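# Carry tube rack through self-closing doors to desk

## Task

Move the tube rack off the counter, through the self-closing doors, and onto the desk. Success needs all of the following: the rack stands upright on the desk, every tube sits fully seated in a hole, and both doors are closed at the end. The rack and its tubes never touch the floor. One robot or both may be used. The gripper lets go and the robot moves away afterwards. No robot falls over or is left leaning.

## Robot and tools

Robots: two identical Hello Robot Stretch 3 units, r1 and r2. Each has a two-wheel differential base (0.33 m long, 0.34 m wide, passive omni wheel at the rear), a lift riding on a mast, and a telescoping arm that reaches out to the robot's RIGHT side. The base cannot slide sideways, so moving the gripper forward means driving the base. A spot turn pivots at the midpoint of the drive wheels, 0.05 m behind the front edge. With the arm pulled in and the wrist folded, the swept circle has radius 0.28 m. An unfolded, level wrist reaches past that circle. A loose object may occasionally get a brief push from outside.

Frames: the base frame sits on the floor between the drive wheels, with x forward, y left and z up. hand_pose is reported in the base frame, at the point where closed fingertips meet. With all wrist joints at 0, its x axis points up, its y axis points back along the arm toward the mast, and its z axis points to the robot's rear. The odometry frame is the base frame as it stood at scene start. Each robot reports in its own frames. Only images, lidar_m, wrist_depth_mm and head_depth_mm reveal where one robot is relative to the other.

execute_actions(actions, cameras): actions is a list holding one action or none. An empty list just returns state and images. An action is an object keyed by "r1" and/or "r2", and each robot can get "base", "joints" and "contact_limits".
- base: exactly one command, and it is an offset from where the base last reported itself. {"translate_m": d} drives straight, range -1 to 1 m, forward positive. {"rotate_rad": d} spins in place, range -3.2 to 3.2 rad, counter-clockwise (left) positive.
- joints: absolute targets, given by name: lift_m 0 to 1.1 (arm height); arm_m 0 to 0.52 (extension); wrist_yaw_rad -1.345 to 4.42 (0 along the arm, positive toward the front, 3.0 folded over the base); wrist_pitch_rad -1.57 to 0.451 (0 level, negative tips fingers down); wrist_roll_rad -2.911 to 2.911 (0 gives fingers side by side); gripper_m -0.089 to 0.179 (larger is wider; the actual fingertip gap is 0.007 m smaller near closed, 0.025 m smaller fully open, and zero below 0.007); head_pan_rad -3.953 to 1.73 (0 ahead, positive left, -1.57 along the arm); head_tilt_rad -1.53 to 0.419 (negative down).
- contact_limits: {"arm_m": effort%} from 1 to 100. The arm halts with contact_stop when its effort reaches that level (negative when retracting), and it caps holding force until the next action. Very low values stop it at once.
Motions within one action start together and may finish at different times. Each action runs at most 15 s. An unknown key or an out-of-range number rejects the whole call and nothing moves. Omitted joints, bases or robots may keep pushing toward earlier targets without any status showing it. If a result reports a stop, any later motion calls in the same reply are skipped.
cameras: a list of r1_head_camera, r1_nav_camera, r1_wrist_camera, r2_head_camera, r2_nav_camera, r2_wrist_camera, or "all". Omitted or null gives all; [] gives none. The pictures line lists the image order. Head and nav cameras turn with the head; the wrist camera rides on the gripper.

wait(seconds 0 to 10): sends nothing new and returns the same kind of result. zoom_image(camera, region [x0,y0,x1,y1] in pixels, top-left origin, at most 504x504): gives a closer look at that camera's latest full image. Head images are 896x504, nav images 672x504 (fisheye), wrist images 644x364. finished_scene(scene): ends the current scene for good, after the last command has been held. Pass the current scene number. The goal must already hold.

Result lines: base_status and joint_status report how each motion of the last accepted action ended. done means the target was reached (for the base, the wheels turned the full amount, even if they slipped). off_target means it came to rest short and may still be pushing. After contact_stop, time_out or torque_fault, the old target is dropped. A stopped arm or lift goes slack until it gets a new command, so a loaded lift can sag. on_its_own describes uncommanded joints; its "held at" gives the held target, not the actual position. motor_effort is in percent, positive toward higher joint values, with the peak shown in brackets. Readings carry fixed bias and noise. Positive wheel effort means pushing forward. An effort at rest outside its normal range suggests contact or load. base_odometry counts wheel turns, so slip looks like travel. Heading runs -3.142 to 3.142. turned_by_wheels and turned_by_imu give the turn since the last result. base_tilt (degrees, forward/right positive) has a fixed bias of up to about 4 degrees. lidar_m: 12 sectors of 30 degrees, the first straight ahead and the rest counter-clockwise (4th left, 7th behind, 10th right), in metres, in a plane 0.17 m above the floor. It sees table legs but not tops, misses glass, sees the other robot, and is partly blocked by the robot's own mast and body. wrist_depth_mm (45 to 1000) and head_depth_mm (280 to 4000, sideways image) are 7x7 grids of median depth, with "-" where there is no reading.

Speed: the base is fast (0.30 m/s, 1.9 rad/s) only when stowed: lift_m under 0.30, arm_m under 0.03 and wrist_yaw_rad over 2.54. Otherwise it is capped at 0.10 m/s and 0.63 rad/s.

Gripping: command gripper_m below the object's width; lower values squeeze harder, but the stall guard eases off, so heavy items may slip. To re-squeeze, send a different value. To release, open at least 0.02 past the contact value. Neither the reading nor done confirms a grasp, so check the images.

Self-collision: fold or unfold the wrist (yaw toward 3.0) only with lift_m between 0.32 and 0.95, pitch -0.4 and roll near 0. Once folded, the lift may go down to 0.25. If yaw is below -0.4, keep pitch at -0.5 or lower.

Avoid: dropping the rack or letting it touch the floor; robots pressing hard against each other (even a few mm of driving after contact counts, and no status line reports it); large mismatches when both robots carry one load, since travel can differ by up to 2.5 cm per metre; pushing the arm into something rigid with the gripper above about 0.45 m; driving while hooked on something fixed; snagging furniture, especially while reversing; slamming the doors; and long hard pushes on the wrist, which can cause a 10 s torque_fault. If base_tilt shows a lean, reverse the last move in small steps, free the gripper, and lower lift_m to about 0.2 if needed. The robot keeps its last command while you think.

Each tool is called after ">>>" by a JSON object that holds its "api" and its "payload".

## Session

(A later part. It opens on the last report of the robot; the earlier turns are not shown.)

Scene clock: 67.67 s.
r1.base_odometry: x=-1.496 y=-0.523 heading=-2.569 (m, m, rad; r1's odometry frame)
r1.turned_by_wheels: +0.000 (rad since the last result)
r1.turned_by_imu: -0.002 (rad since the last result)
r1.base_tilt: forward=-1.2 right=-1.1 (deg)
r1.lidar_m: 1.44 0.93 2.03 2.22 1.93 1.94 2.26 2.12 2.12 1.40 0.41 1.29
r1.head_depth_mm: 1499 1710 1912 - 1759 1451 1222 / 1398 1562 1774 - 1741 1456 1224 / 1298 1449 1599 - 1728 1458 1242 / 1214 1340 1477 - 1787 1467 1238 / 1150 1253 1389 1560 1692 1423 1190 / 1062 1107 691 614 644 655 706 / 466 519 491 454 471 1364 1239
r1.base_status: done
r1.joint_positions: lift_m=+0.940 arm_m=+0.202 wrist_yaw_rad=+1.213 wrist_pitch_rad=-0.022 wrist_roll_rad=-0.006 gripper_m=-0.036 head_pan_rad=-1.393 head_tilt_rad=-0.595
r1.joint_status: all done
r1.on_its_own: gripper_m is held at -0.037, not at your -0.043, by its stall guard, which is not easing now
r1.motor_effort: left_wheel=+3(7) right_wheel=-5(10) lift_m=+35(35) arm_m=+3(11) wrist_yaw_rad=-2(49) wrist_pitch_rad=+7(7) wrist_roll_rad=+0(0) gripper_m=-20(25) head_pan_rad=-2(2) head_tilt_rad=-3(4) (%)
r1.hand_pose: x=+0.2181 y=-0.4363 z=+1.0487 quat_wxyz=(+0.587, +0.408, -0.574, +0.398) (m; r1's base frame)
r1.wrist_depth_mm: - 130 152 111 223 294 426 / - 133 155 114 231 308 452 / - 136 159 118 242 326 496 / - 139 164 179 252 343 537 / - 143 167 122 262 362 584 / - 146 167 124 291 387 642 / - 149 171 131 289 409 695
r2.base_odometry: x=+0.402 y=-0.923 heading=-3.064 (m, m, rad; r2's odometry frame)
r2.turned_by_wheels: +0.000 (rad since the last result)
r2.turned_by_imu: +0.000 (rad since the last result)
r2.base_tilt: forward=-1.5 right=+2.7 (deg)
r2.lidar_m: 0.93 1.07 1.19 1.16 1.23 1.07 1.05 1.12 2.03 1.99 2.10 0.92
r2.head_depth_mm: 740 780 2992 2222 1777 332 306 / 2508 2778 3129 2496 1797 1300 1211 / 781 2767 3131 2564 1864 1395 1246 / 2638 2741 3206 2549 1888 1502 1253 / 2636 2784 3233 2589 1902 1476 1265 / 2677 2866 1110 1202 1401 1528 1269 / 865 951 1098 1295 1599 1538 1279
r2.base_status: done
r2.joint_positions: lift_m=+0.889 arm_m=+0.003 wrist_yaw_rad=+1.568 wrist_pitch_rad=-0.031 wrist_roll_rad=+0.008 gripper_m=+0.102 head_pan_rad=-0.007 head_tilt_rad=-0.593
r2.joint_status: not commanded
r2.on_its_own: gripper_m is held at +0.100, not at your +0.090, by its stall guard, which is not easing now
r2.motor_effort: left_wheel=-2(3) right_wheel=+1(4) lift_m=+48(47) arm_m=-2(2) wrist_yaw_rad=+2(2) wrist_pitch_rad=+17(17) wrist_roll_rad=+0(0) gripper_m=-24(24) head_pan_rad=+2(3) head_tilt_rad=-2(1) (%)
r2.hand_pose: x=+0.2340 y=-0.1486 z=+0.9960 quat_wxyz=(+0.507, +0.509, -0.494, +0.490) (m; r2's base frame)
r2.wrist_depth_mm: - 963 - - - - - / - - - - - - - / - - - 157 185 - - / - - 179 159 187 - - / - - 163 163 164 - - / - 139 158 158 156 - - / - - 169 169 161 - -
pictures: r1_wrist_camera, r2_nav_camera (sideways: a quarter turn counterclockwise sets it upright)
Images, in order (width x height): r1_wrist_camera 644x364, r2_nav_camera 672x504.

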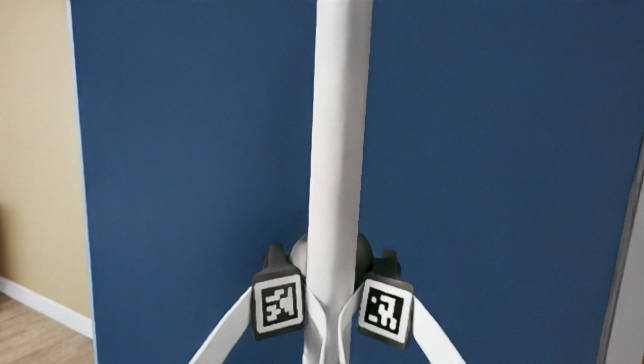

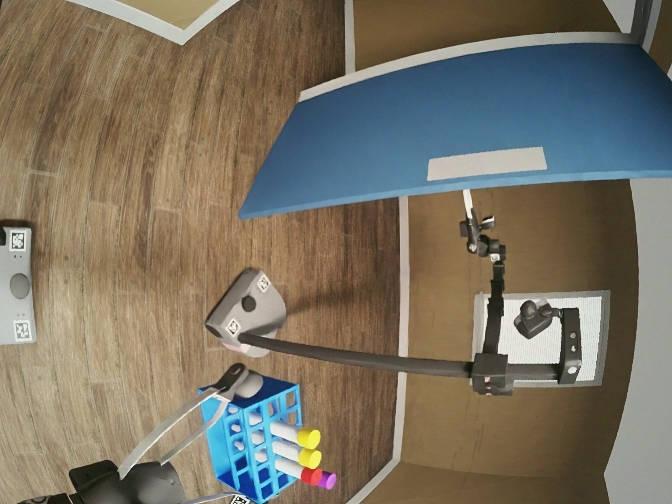

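>>> {"api": "execute_actions", "payload": {"actions": [{"r1":{"base":{"translate_m":-0.144},"joints":{"arm_m":0.295,"wrist_yaw_rad":1.33}},"r2":{"base":{"rotate_rad":0.35}}}], "cameras": ["r1_wrist_camera"]}}

>>> {"api": "execute_actions", "payload": {"actions": [{"r1":{"base":{"translate_m":-0.103},"joints":{"arm_m":0.388,"wrist_yaw_rad":1.43}},"r2":{"base":{"translate_m":0.95},"joints":{"head_pan_rad":0.65,"head_tilt_rad":-0.75}}}], "cameras": ["r1_wrist_camera","r1_nav_camera","r2_nav_camera","r2_head_camera"]}}

Scene clock: 70.73 s.
r1.base_odometry: x=-1.375 y=-0.445 heading=-2.568 (m, m, rad; r1's odometry frame)
r1.turned_by_wheels: +0.000 (rad since the last result)
r1.turned_by_imu: -0.001 (rad since the last result)
r1.base_tilt: forward=-1.2 right=-1.0 (deg)
r1.lidar_m: 1.55 1.05 2.14 2.11 1.83 1.84 2.15 2.02 2.01 1.52 0.46 1.42
r1.head_depth_mm: 1634 1839 - 2212 1776 1450 1226 / 1507 1691 1892 2119 1793 1458 1226 / 1406 1559 1766 2055 1799 1472 1235 / 1325 1454 1601 1868 1807 1463 1241 / 1240 1365 1483 1671 1744 1466 1212 / 1151 1239 1358 1545 621 683 1215 / 1103 784 420 479 1763 1479 1251
r1.base_status: done
r1.joint_positions: lift_m=+0.940 arm_m=+0.295 wrist_yaw_rad=+1.324 wrist_pitch_rad=-0.021 wrist_roll_rad=-0.006 gripper_m=-0.036 head_pan_rad=-1.393 head_tilt_rad=-0.595
r1.joint_status: all done
r1.on_its_own: gripper_m is held at -0.037, not at your -0.043, by its stall guard, which is not easing now
r1.motor_effort: left_wheel=+5(6) right_wheel=-9(15) lift_m=+35(35) arm_m=+2(11) wrist_yaw_rad=+5(45) wrist_pitch_rad=+7(8) wrist_roll_rad=+0(0) gripper_m=-19(23) head_pan_rad=-2(3) head_tilt_rad=-3(3) (%)
r1.hand_pose: x=+0.2265 y=-0.5024 z=+1.0491 quat_wxyz=(+0.564, +0.439, -0.551, +0.430) (m; r1's base frame)
r1.wrist_depth_mm: 131 127 150 110 236 330 553 / - 130 154 113 246 350 604 / - 133 158 119 255 374 664 / - 135 163 122 267 395 690 / - 139 165 123 280 424 705 / - 142 166 123 311 449 723 / - 145 178 132 316 487 728
r2.base_odometry: x=+0.402 y=-0.923 heading=-2.714 (m, m, rad; r2's odometry frame)
r2.turned_by_wheels: +0.350 (rad since the last result)
r2.turned_by_imu: +0.355 (rad since the last result)
r2.base_tilt: forward=-1.5 right=+2.6 (deg)
r2.lidar_m: 1.20 1.25 1.16 1.18 1.12 1.05 1.07 1.37 1.99 2.02 2.55 1.05
r2.head_depth_mm: 2529 1206 3027 2456 1833 331 307 / 1009 1201 3046 2264 1779 1484 1208 / 1032 1132 1258 1418 1623 1485 1240 / 1119 1245 1398 1580 1766 1510 1252 / 1219 1361 1553 1810 1907 1519 1265 / 1341 1522 1765 2139 1944 1532 1275 / 1504 2406 2802 2675 1946 1549 1281
r2.base_status: done
r2.joint_positions: lift_m=+0.889 arm_m=+0.003 wrist_yaw_rad=+1.569 wrist_pitch_rad=-0.031 wrist_roll_rad=+0.008 gripper_m=+0.102 head_pan_rad=-0.007 head_tilt_rad=-0.593
r2.joint_status: not commanded
r2.on_its_own: gripper_m is held at +0.100, not at your +0.090, by its stall guard, which is not easing now
r2.motor_effort: left_wheel=-2(5) right_wheel=+1(4) lift_m=+48(47) arm_m=-2(2) wrist_yaw_rad=+1(2) wrist_pitch_rad=+17(17) wrist_roll_rad=+0(0) gripper_m=-24(24) head_pan_rad=+2(2) head_tilt_rad=-2(1) (%)
r2.hand_pose: x=+0.2340 y=-0.1485 z=+0.9960 quat_wxyz=(+0.507, +0.509, -0.494, +0.490) (m; r2's base frame)
r2.wrist_depth_mm: - - - - - - - / - - - - - - 711 / - - - 156 186 - - / - - 180 158 186 - - / - - 164 164 162 818 - / - 139 158 158 157 - - / - - 168 168 161 - -
pictures: r1_wrist_camera
Images, in order (width x height): r1_wrist_camera 644x364.

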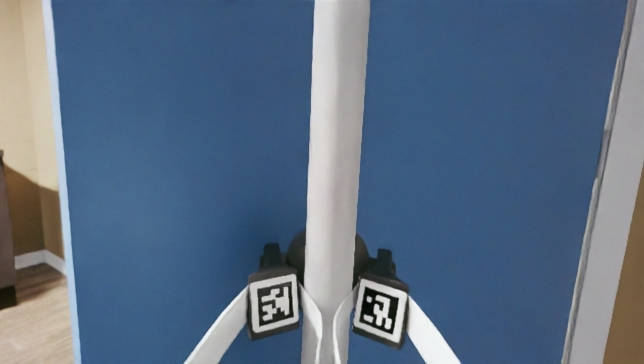

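Scene clock: 81.17 s.
r1.base_odometry: x=-1.289 y=-0.389 heading=-2.568 (m, m, rad; r1's odometry frame)
r1.turned_by_wheels: +0.001 (rad since the last result)
r1.turned_by_imu: -0.002 (rad since the last result)
r1.base_tilt: forward=-1.2 right=-1.1 (deg)
r1.lidar_m: 1.64 2.21 2.21 2.02 1.76 1.76 2.06 1.94 1.94 1.60 0.51 0.64
r1.head_depth_mm: 1725 1905 2387 2323 1781 1449 1221 / 1605 1790 1914 2213 1798 1466 1234 / 1496 1652 - 2079 1786 1457 1232 / 1394 1538 1685 1934 1801 1470 1233 / 1318 1441 1552 1749 1743 1394 1100 / 1195 1311 493 552 674 1353 1239 / 387 437 664 1454 1762 1482 1243
r1.base_status: done
r1.joint_positions: lift_m=+0.940 arm_m=+0.388 wrist_yaw_rad=+1.422 wrist_pitch_rad=-0.019 wrist_roll_rad=-0.006 gripper_m=-0.036 head_pan_rad=-1.393 head_tilt_rad=-0.595
r1.joint_status: all done
r1.on_its_own: gripper_m is held at -0.037, not at your -0.043, by its stall guard, which is not easing now
r1.motor_effort: left_wheel=+6(7) right_wheel=-9(24) lift_m=+35(35) arm_m=+3(3) wrist_yaw_rad=+6(33) wrist_pitch_rad=+6(7) wrist_roll_rad=+0(0) gripper_m=-20(24) head_pan_rad=-3(2) head_tilt_rad=-3(3) (%)
r1.hand_pose: x=+0.2315 y=-0.5708 z=+1.0496 quat_wxyz=(+0.542, +0.465, -0.529, +0.458) (m; r1's base frame)
r1.wrist_depth_mm: 115 126 150 110 246 363 660 / - 128 153 113 257 385 677 / 120 131 157 119 268 412 693 / 134 133 162 121 279 441 701 / 190 136 165 123 294 476 716 / 142 139 165 123 331 513 745 / - 143 177 132 332 555 752
r2.base_odometry: x=-0.463 y=-1.317 heading=-2.714 (m, m, rad; r2's odometry frame)
r2.turned_by_wheels: +0.000 (rad since the last result)
r2.turned_by_imu: +0.002 (rad since the last result)
r2.base_tilt: forward=-1.5 right=+2.6 (deg)
r2.lidar_m: 0.45 0.63 3.12 0.84 1.00 1.91 1.95 2.55 2.37 0.63 2.39 0.43
r2.head_depth_mm: 560 607 663 730 811 914 1053 / 658 722 802 904 1028 1202 1159 / 832 936 1074 1251 1489 1349 1162 / 2104 2397 2624 2080 1629 1366 1168 / 2581 3031 2775 2068 1653 1373 1176 / 2804 3090 2837 2109 1669 1387 1186 / 2630 2915 2863 2120 1675 1396 1198
r2.base_status: done
r2.joint_positions: lift_m=+0.889 arm_m=+0.003 wrist_yaw_rad=+1.569 wrist_pitch_rad=-0.031 wrist_roll_rad=+0.008 gripper_m=+0.102 head_pan_rad=+0.643 head_tilt_rad=-0.741
r2.joint_status: all done
r2.on_its_own: gripper_m is held at +0.100, not at your +0.090, by its stall guard, which is not easing now
r2.motor_effort: left_wheel=-2(4) right_wheel=+1(3) lift_m=+48(48) arm_m=-3(2) wrist_yaw_rad=+1(1) wrist_pitch_rad=+17(17) wrist_roll_rad=+0(0) gripper_m=-24(23) head_pan_rad=+3(28) head_tilt_rad=-3(12) (%)
r2.hand_pose: x=+0.2340 y=-0.1485 z=+0.9960 quat_wxyz=(+0.507, +0.509, -0.494, +0.490) (m; r2's base frame)
r2.wrist_depth_mm: 596 467 378 310 273 263 - / 645 490 390 325 279 372 414 / 695 507 412 156 186 371 - / 756 537 179 159 188 - - / 879 565 163 165 164 - - / - 139 158 158 158 - - / - 624 169 168 161 - -
pictures: r1_nav_camera (sideways: a quarter turn counterclockwise sets it upright), r1_wrist_camera, r2_head_camera (sideways: a quarter turn clockwise sets it upright), r2_nav_camera (sideways: a quarter turn counterclockwise sets it upright)
Images, in order (width x height): r1_nav_camera 672x504, r1_wrist_camera 644x364, r2_head_camera 896x504, r2_nav_camera 672x504.

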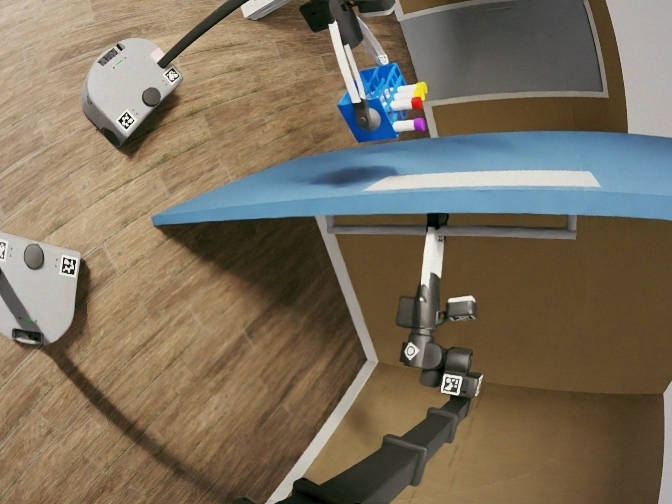

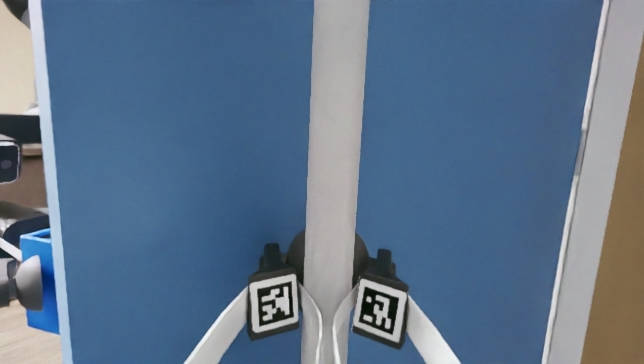

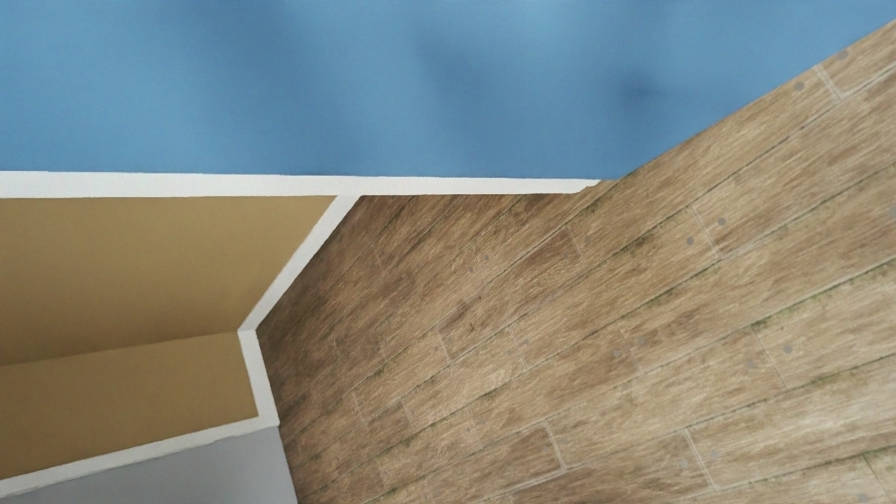

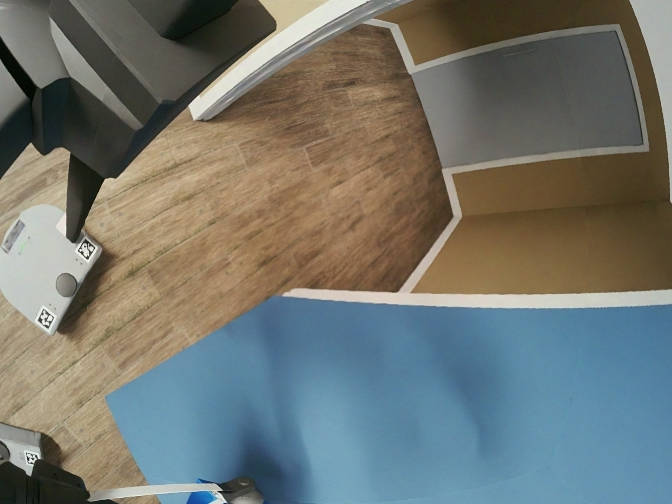

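>>> {"api": "execute_actions", "payload": {"actions": [{"r2":{"base":{"rotate_rad":0.87},"joints":{"head_pan_rad":-0.1,"head_tilt_rad":-0.75}}}], "cameras": ["r2_nav_camera","r2_head_camera"]}}

Scene clock: 85.27 s.
r1.base_odometry: x=-1.289 y=-0.389 heading=-2.568 (m, m, rad; r1's odometry frame)
r1.turned_by_wheels: +0.000 (rad since the last result)
r1.turned_by_imu: -0.001 (rad since the last result)
r1.base_tilt: forward=-1.2 right=-1.1 (deg)
r1.lidar_m: 0.70 2.21 2.21 2.02 1.76 1.76 2.06 1.94 1.94 1.60 0.51 0.64
r1.head_depth_mm: 1717 1913 2382 2297 1788 1453 1228 / 1597 1777 1927 2210 1785 1456 1231 / 1488 1656 - 2097 1795 1462 1231 / 1393 1533 1679 1940 1802 1460 1235 / 1318 1439 1545 1744 1756 1389 1095 / 1200 1318 495 554 675 1366 1239 / 387 438 664 1461 1761 1481 1243
r1.base_status: not commanded
r1.joint_positions: lift_m=+0.940 arm_m=+0.388 wrist_yaw_rad=+1.422 wrist_pitch_rad=-0.019 wrist_roll_rad=-0.006 gripper_m=-0.036 head_pan_rad=-1.393 head_tilt_rad=-0.595
r1.joint_status: not commanded
r1.on_its_own: gripper_m is held at -0.037, not at your -0.043, by its stall guard, which is not easing now
r1.motor_effort: left_wheel=+6(6) right_wheel=-10(9) lift_m=+35(35) arm_m=+3(2) wrist_yaw_rad=+7(7) wrist_pitch_rad=+7(6) wrist_roll_rad=+0(0) gripper_m=-18(18) head_pan_rad=-2(2) head_tilt_rad=-3(2) (%)
r1.hand_pose: x=+0.2315 y=-0.5708 z=+1.0496 quat_wxyz=(+0.542, +0.465, -0.529, +0.458) (m; r1's base frame)
r1.wrist_depth_mm: 114 126 150 110 247 364 650 / 117 128 153 113 257 386 677 / 120 131 157 119 266 412 696 / 129 134 161 121 280 440 704 / 305 137 166 123 293 478 723 / 584 139 164 123 333 513 742 / 601 143 177 133 332 555 750
r2.base_odometry: x=-0.463 y=-1.317 heading=-1.844 (m, m, rad; r2's odometry frame)
r2.turned_by_wheels: +0.870 (rad since the last result)
r2.turned_by_imu: +0.882 (rad since the last result)
r2.base_tilt: forward=-1.5 right=+2.7 (deg)
r2.lidar_m: 2.25 0.84 0.90 1.51 1.91 2.21 2.37 0.63 2.60 0.43 0.44 0.54
r2.head_depth_mm: 707 755 814 882 311 341 1108 / 1855 2033 1120 1199 1124 1248 1153 / 2275 2515 2611 2024 1618 1345 1162 / 2768 3136 2746 2060 1650 1365 1172 / 2742 3098 2791 2067 1658 1370 1179 / 2668 2978 2846 2111 1676 1387 1185 / 2598 2855 2870 2146 1680 1398 1192
r2.base_status: done
r2.joint_positions: lift_m=+0.889 arm_m=+0.003 wrist_yaw_rad=+1.569 wrist_pitch_rad=-0.031 wrist_roll_rad=+0.008 gripper_m=+0.102 head_pan_rad=-0.093 head_tilt_rad=-0.741
r2.joint_status: all done
r2.on_its_own: gripper_m is held at +0.100, not at your +0.090, by its stall guard, which is not easing now
r2.motor_effort: left_wheel=-2(5) right_wheel=+1(4) lift_m=+48(47) arm_m=-2(2) wrist_yaw_rad=+1(1) wrist_pitch_rad=+17(17) wrist_roll_rad=+0(0) gripper_m=-24(24) head_pan_rad=-3(31) head_tilt_rad=-2(2) (%)
r2.hand_pose: x=+0.2340 y=-0.1485 z=+0.9960 quat_wxyz=(+0.507, +0.509, -0.494, +0.490) (m; r2's base frame)
r2.wrist_depth_mm: - - - - 630 381 276 / - - - - 623 387 276 / - - - 156 188 389 280 / - - 179 160 186 390 279 / - - 164 164 163 358 282 / - 139 159 158 157 - 284 / - - 169 170 161 406 273
pictures: r2_head_camera (sideways: a quarter turn clockwise sets it upright), r2_nav_camera (sideways: a quarter turn counterclockwise sets it upright)
Images, in order (width x height): r2_head_camera 896x504, r2_nav_camera 672x504.

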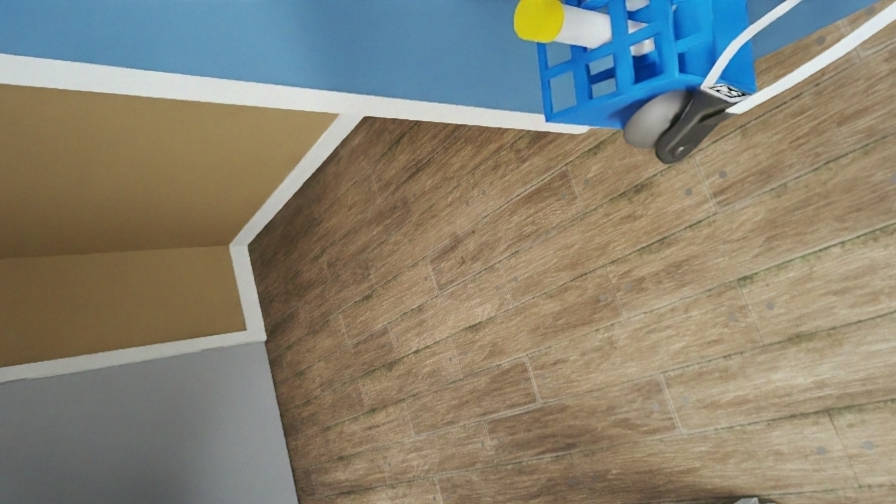

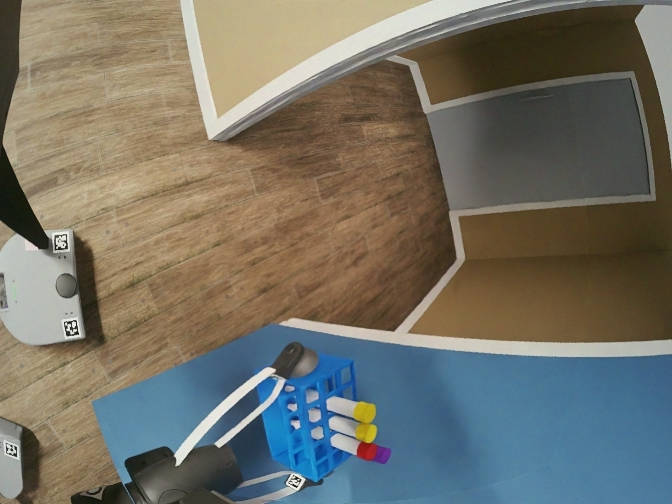

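>>> {"api": "execute_actions", "payload": {"actions": [{"r2":{"base":{"translate_m":0.56},"joints":{"head_pan_rad":-0.9,"head_tilt_rad":-0.9}}}], "cameras": ["r2_nav_camera"]}}

>>> {"api": "execute_actions", "payload": {"actions": [{"r2":{"base":{"rotate_rad":0.85},"joints":{"head_pan_rad":-2.2,"head_tilt_rad":-1.0}}}], "cameras": ["r2_nav_camera","r1_nav_camera"]}}

Scene clock: 92.47 s.
r1.base_odometry: x=-1.289 y=-0.389 heading=-2.568 (m, m, rad; r1's odometry frame)
r1.turned_by_wheels: +0.000 (rad since the last result)
r1.turned_by_imu: -0.002 (rad since the last result)
r1.base_tilt: forward=-1.2 right=-1.0 (deg)
r1.lidar_m: 1.63 2.20 2.22 2.02 1.76 1.76 2.06 1.94 1.94 1.60 0.51 1.13
r1.head_depth_mm: 1727 1906 2374 2312 1783 1451 1232 / 1596 1783 1922 2209 1774 1456 1226 / 1487 1640 - 2094 1783 1463 1235 / 1394 1548 1690 1937 1799 1463 1236 / 1310 1435 1555 1767 1746 1391 1098 / 1198 1316 494 555 676 1370 1234 / 387 437 661 1452 1768 1445 1244
r1.base_status: not commanded
r1.joint_positions: lift_m=+0.940 arm_m=+0.388 wrist_yaw_rad=+1.422 wrist_pitch_rad=-0.019 wrist_roll_rad=-0.006 gripper_m=-0.036 head_pan_rad=-1.393 head_tilt_rad=-0.595
r1.joint_status: not commanded
r1.on_its_own: gripper_m is held at -0.037, not at your -0.043, by its stall guard, which is not easing now
r1.motor_effort: left_wheel=+6(6) right_wheel=-9(9) lift_m=+35(35) arm_m=+2(2) wrist_yaw_rad=+7(6) wrist_pitch_rad=+7(6) wrist_roll_rad=+1(0) gripper_m=-19(19) head_pan_rad=-2(2) head_tilt_rad=-3(4) (%)
r1.hand_pose: x=+0.2315 y=-0.5708 z=+1.0496 quat_wxyz=(+0.542, +0.465, -0.529, +0.458) (m; r1's base frame)
r1.wrist_depth_mm: 115 126 150 110 246 362 657 / - 128 154 113 258 384 676 / 129 131 157 119 268 410 691 / - 133 162 122 281 439 699 / - 137 165 122 294 474 728 / - 140 164 123 332 508 745 / - 143 177 132 331 554 752
r2.base_odometry: x=-0.614 y=-1.856 heading=-1.844 (m, m, rad; r2's odometry frame)
r2.turned_by_wheels: +0.000 (rad since the last result)
r2.turned_by_imu: +0.001 (rad since the last result)
r2.base_tilt: forward=-1.5 right=+2.7 (deg)
r2.lidar_m: 1.95 2.27 0.57 0.55 2.22 2.38 2.91 0.59 0.38 0.35 0.35 0.43
r2.head_depth_mm: 286 311 359 427 501 - 1036 / 293 330 385 463 - - 1073 / 305 351 415 503 616 1065 1112 / 323 375 450 507 738 1165 1112 / 344 403 517 378 394 1271 1126 / 400 470 571 330 336 1260 1132 / 431 1281 1607 1762 350 1274 1143
r2.base_status: done
r2.joint_positions: lift_m=+0.889 arm_m=+0.003 wrist_yaw_rad=+1.569 wrist_pitch_rad=-0.031 wrist_roll_rad=+0.008 gripper_m=+0.102 head_pan_rad=-0.893 head_tilt_rad=-0.889
r2.joint_status: all done
r2.on_its_own: gripper_m is held at +0.100, not at your +0.090, by its stall guard, which is not easing now
r2.motor_effort: left_wheel=-3(3) right_wheel=+1(3) lift_m=+48(48) arm_m=-3(2) wrist_yaw_rad=+2(0) wrist_pitch_rad=+17(17) wrist_roll_rad=+0(0) gripper_m=-24(24) head_pan_rad=-3(33) head_tilt_rad=-3(12) (%)
r2.hand_pose: x=+0.2340 y=-0.1485 z=+0.9960 quat_wxyz=(+0.507, +0.509, -0.494, +0.490) (m; r2's base frame)
r2.wrist_depth_mm: - - - - - 299 190 / - - - - - 300 192 / - - - 155 187 311 193 / - - 178 159 187 270 193 / - - 164 163 163 245 195 / - 139 158 157 157 - 196 / - - 169 169 160 279 189
pictures: r2_nav_camera (sideways: a quarter turn counterclockwise sets it upright)
Images, in order (width x height): r2_nav_camera 672x504.

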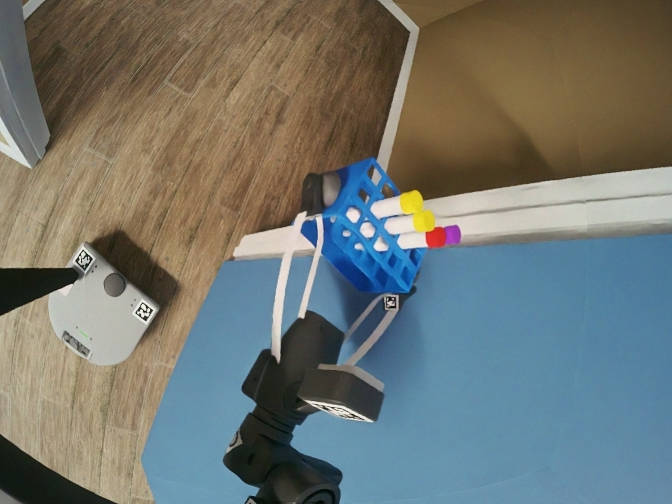

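Scene clock: 94.77 s.
r1.base_odometry: x=-1.289 y=-0.389 heading=-2.568 (m, m, rad; r1's odometry frame)
r1.turned_by_wheels: +0.000 (rad since the last result)
r1.turned_by_imu: -0.001 (rad since the last result)
r1.base_tilt: forward=-1.2 right=-1.1 (deg)
r1.lidar_m: 1.63 2.21 2.21 2.02 1.77 1.76 2.07 1.94 1.94 1.60 0.51 1.02
r1.head_depth_mm: 1722 1920 2364 2288 1791 1445 1231 / 1596 1776 1917 2214 1792 1453 1231 / 1491 1661 - 2105 1789 1458 1228 / 1395 1552 1684 1949 1802 1459 1237 / 1312 1439 1558 1758 1755 1394 1101 / 1200 1318 494 553 674 1360 1244 / 387 437 662 1457 1765 1360 1251
r1.base_status: not commanded
r1.joint_positions: lift_m=+0.940 arm_m=+0.388 wrist_yaw_rad=+1.422 wrist_pitch_rad=-0.019 wrist_roll_rad=-0.006 gripper_m=-0.036 head_pan_rad=-1.393 head_tilt_rad=-0.595
r1.joint_status: not commanded
r1.on_its_own: gripper_m is held at -0.037, not at your -0.043, by its stall guard, which is not easing now
r1.motor_effort: left_wheel=+6(7) right_wheel=-9(10) lift_m=+35(35) arm_m=+3(2) wrist_yaw_rad=+6(6) wrist_pitch_rad=+7(6) wrist_roll_rad=+0(0) gripper_m=-17(18) head_pan_rad=-2(2) head_tilt_rad=-2(4) (%)
r1.hand_pose: x=+0.2315 y=-0.5708 z=+1.0496 quat_wxyz=(+0.542, +0.465, -0.529, +0.458) (m; r1's base frame)
r1.wrist_depth_mm: 115 125 150 110 247 363 656 / - 128 154 113 256 385 675 / 129 131 157 120 269 413 697 / - 133 162 121 280 440 696 / - 136 164 122 295 477 729 / - 139 164 123 331 504 746 / - 143 177 133 332 558 748
r2.base_odometry: x=-0.614 y=-1.856 heading=-0.994 (m, m, rad; r2's odometry frame)
r2.turned_by_wheels: +0.850 (rad since the last result)
r2.turned_by_imu: +0.862 (rad since the last result)
r2.base_tilt: forward=-1.4 right=+2.7 (deg)
r2.lidar_m: 1.48 0.55 1.13 2.18 2.99 1.11 0.42 0.35 0.35 0.38 1.50 2.59
r2.head_depth_mm: 292 332 402 492 - - 1093 / 294 334 406 - - 1153 - / 293 337 400 - 821 1162 - / 295 340 413 - 839 1164 1136 / 297 343 420 - - 1201 1107 / 299 346 423 505 - - 1112 / 299 349 429 551 944 - 1087
r2.base_status: done
r2.joint_positions: lift_m=+0.889 arm_m=+0.003 wrist_yaw_rad=+1.569 wrist_pitch_rad=-0.031 wrist_roll_rad=+0.008 gripper_m=+0.102 head_pan_rad=-2.193 head_tilt_rad=-0.988
r2.joint_status: all done
r2.on_its_own: gripper_m is held at +0.100, not at your +0.090, by its stall guard, which is not easing now
r2.motor_effort: left_wheel=-2(8) right_wheel=+2(4) lift_m=+47(48) arm_m=-2(3) wrist_yaw_rad=+2(0) wrist_pitch_rad=+17(17) wrist_roll_rad=+0(1) gripper_m=-24(24) head_pan_rad=-3(32) head_tilt_rad=-3(11) (%)
r2.hand_pose: x=+0.2340 y=-0.1485 z=+0.9960 quat_wxyz=(+0.507, +0.509, -0.494, +0.490) (m; r2's base frame)
r2.wrist_depth_mm: 459 - - - - - - / 463 - - - - - - / 476 - - 156 187 - - / 471 - 178 160 186 - - / 474 - 164 165 163 - - / 466 139 158 157 157 - - / 483 574 169 168 160 - -
pictures: r1_nav_camera (sideways: a quarter turn counterclockwise sets it upright), r2_nav_camera (sideways: a quarter turn counterclockwise sets it upright)
Images, in order (width x height): r1_nav_camera 672x504, r2_nav_camera 672x504.

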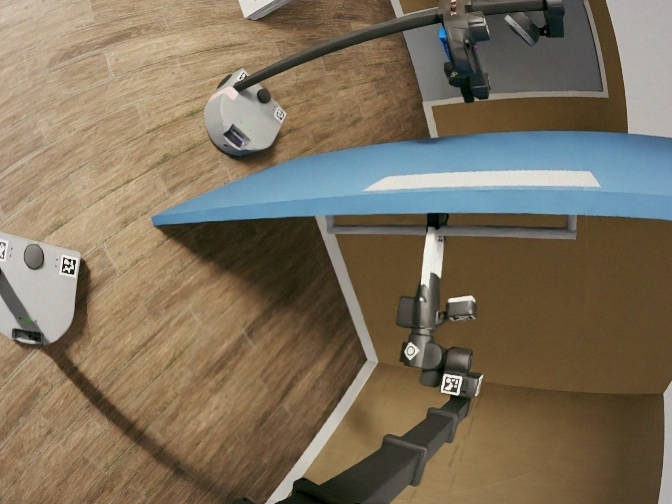

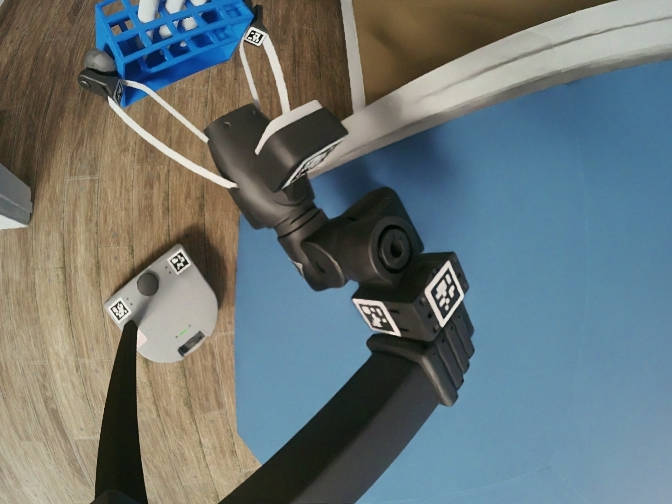

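>>> {"api": "execute_actions", "payload": {"actions": [{"r1":{"joints":{"gripper_m":0.07}},"r2":{"base":{"translate_m":-0.07}}}], "cameras": ["r1_wrist_camera"]}}

>>> {"api": "execute_actions", "payload": {"actions": [{"r1":{"base":{"translate_m":-0.1}}}], "cameras": ["r1_wrist_camera","r2_nav_camera","r1_nav_camera"]}}

Scene clock: 98.93 s.
r1.base_odometry: x=-1.289 y=-0.389 heading=-2.568 (m, m, rad; r1's odometry frame)
r1.turned_by_wheels: +0.000 (rad since the last result)
r1.turned_by_imu: -0.002 (rad since the last result)
r1.base_tilt: forward=-1.2 right=-1.1 (deg)
r1.lidar_m: 1.64 2.21 2.21 2.02 1.76 1.77 2.05 1.94 1.94 1.60 0.51 0.96
r1.head_depth_mm: 1708 1917 2389 2304 1769 1455 1229 / 1605 1790 1934 2230 1784 1456 1232 / 1494 1653 - 2110 1796 1458 1225 / 1394 1550 1657 1945 1793 1463 1234 / 1310 1444 1570 1789 1813 1475 1242 / 1240 1354 1464 1647 1758 1431 1142 / 1178 1258 1237 817 711 710 1189
r1.base_status: not commanded
r1.joint_positions: lift_m=+0.940 arm_m=+0.388 wrist_yaw_rad=+1.431 wrist_pitch_rad=-0.019 wrist_roll_rad=-0.006 gripper_m=+0.070 head_pan_rad=-1.393 head_tilt_rad=-0.595
r1.joint_status: all done
r1.motor_effort: left_wheel=+1(5) right_wheel=+0(9) lift_m=+35(35) arm_m=+2(3) wrist_yaw_rad=-1(17) wrist_pitch_rad=+6(6) wrist_roll_rad=+0(0) gripper_m=+1(79) head_pan_rad=-2(2) head_tilt_rad=-3(3) (%)
r1.hand_pose: x=+0.2319 y=-0.5684 z=+1.0496 quat_wxyz=(+0.540, +0.468, -0.527, +0.460) (m; r1's base frame)
r1.wrist_depth_mm: 210 225 261 307 376 483 655 / - 231 267 317 390 507 676 / - 236 273 326 402 532 689 / - 240 281 337 422 561 703 / - 246 279 346 434 586 723 / - 250 - 357 418 633 734 / - 250 309 372 458 716 748
r2.base_odometry: x=-0.652 y=-1.797 heading=-0.994 (m, m, rad; r2's odometry frame)
r2.turned_by_wheels: +0.000 (rad since the last result)
r2.turned_by_imu: -0.002 (rad since the last result)
r2.base_tilt: forward=-1.6 right=+2.7 (deg)
r2.lidar_m: 1.53 0.61 1.39 2.21 2.92 0.47 0.29 0.25 0.25 0.30 0.58 2.65
r2.head_depth_mm: - - 292 332 - - 1075 / - - 297 - - 792 - / - - 294 - 579 813 - / - - 302 - 613 923 1130 / - - 311 - - 1172 1108 / - - 321 389 - - 1110 / - 287 332 433 733 - 1090
r2.base_status: done
r2.joint_positions: lift_m=+0.889 arm_m=+0.003 wrist_yaw_rad=+1.570 wrist_pitch_rad=-0.032 wrist_roll_rad=+0.008 gripper_m=+0.102 head_pan_rad=-2.194 head_tilt_rad=-0.990
r2.joint_status: not commanded
r2.on_its_own: gripper_m is held at +0.100, not at your +0.090, by its stall guard, which is not easing now
r2.motor_effort: left_wheel=-4(30) right_wheel=-2(12) lift_m=+47(47) arm_m=-2(2) wrist_yaw_rad=+0(0) wrist_pitch_rad=+18(18) wrist_roll_rad=+0(0) gripper_m=-24(24) head_pan_rad=-3(3) head_tilt_rad=-2(3) (%)
r2.hand_pose: x=+0.2340 y=-0.1482 z=+0.9959 quat_wxyz=(+0.507, +0.510, -0.494, +0.490) (m; r2's base frame)
r2.wrist_depth_mm: 479 - - - - - - / 487 - - - - - - / 500 - - 155 191 - - / 507 - 179 159 185 - - / 507 573 164 164 163 - - / 536 140 158 158 156 - - / 563 600 169 170 160 - -
pictures: r1_wrist_camera
Images, in order (width x height): r1_wrist_camera 644x364.

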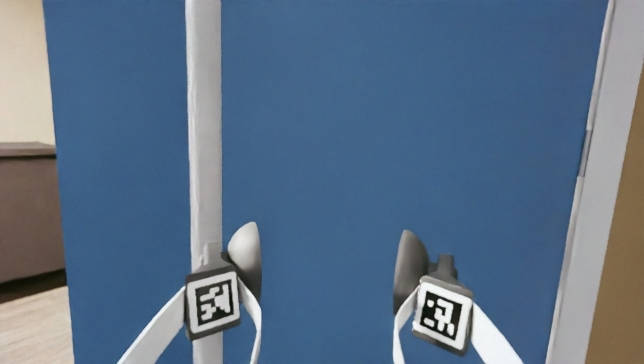

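Scene clock: 100.90 s.
r1.base_odometry: x=-1.205 y=-0.335 heading=-2.568 (m, m, rad; r1's odometry frame)
r1.turned_by_wheels: +0.000 (rad since the last result)
r1.turned_by_imu: -0.001 (rad since the last result)
r1.base_tilt: forward=-1.2 right=-1.0 (deg)
r1.lidar_m: 1.71 2.28 2.28 1.94 1.69 1.69 1.98 1.87 1.87 1.68 0.61 0.58
r1.head_depth_mm: 1814 2017 2362 2305 1798 1457 1229 / 1684 1873 2032 2253 1789 1455 1230 / 1566 1740 - 2156 1784 1472 1235 / 1478 1623 1752 2032 1801 1467 1238 / 1382 1516 1645 1886 1799 1477 1241 / 1301 1423 1551 1740 1812 1472 1243 / 1240 1340 1469 1595 1545 1169 962
r1.base_status: done
r1.joint_positions: lift_m=+0.940 arm_m=+0.388 wrist_yaw_rad=+1.431 wrist_pitch_rad=-0.019 wrist_roll_rad=-0.006 gripper_m=+0.070 head_pan_rad=-1.393 head_tilt_rad=-0.595
r1.joint_status: not commanded
r1.motor_effort: left_wheel=+1(1) right_wheel=+0(5) lift_m=+35(35) arm_m=+3(3) wrist_yaw_rad=+0(1) wrist_pitch_rad=+7(6) wrist_roll_rad=+0(0) gripper_m=+0(1) head_pan_rad=-1(2) head_tilt_rad=-2(3) (%)
r1.hand_pose: x=+0.2319 y=-0.5684 z=+1.0496 quat_wxyz=(+0.540, +0.468, -0.527, +0.460) (m; r1's base frame)
r1.wrist_depth_mm: - 310 337 406 498 636 742 / - 317 345 419 516 665 753 / - 324 358 432 532 705 779 / - 338 361 443 556 742 780 / - 350 367 458 572 778 795 / - 354 - 476 551 822 803 / - - 408 492 607 872 808
r2.base_odometry: x=-0.652 y=-1.797 heading=-0.994 (m, m, rad; r2's odometry frame)
r2.turned_by_wheels: +0.000 (rad since the last result)
r2.turned_by_imu: +0.000 (rad since the last result)
r2.base_tilt: forward=-1.5 right=+2.7 (deg)
r2.lidar_m: 1.53 0.61 1.39 2.22 2.93 0.47 0.28 0.25 0.25 0.30 0.58 2.66
r2.head_depth_mm: - - 292 333 - - 1079 / - - 297 - - 793 - / - - 294 - 578 814 - / - - 303 - 612 921 1132 / - - 312 - - 1169 1104 / - - 320 389 - - 1110 / - 288 332 434 737 - 1090
r2.base_status: not commanded
r2.joint_positions: lift_m=+0.889 arm_m=+0.003 wrist_yaw_rad=+1.570 wrist_pitch_rad=-0.032 wrist_roll_rad=+0.008 gripper_m=+0.102 head_pan_rad=-2.194 head_tilt_rad=-0.990
r2.joint_status: not commanded
r2.on_its_own: gripper_m is held at +0.100, not at your +0.090, by its stall guard, which is not easing now
r2.motor_effort: left_wheel=-4(4) right_wheel=-2(2) lift_m=+46(46) arm_m=-2(1) wrist_yaw_rad=+0(2) wrist_pitch_rad=+17(17) wrist_roll_rad=+0(0) gripper_m=-24(24) head_pan_rad=-3(3) head_tilt_rad=-2(3) (%)
r2.hand_pose: x=+0.2340 y=-0.1482 z=+0.9959 quat_wxyz=(+0.507, +0.510, -0.494, +0.490) (m; r2's base frame)
r2.wrist_depth_mm: 482 - - - - - - / 484 - - - - - - / 500 - - 155 190 - - / 496 - 179 159 186 - - / 511 572 163 165 162 - - / 526 140 159 158 157 - - / 556 612 168 169 160 - -
pictures: r1_nav_camera (sideways: a quarter turn counterclockwise sets it upright), r1_wrist_camera, r2_nav_camera (sideways: a quarter turn counterclockwise sets it upright)
Images, in order (width x height): r1_nav_camera 672x504, r1_wrist_camera 644x364, r2_nav_camera 672x504.

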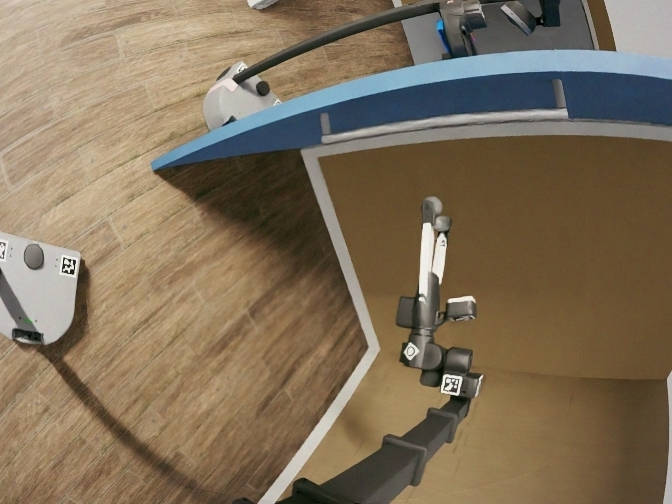

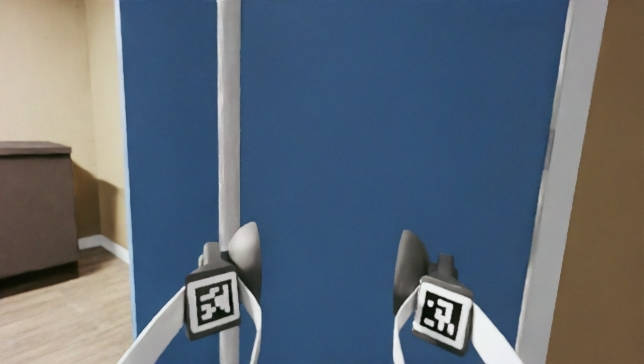

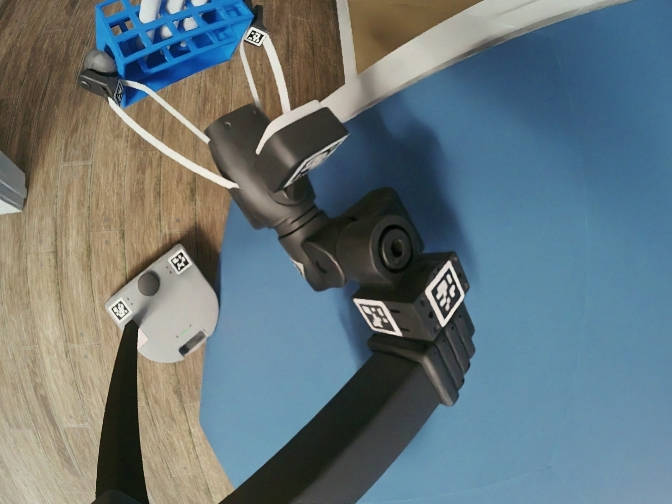

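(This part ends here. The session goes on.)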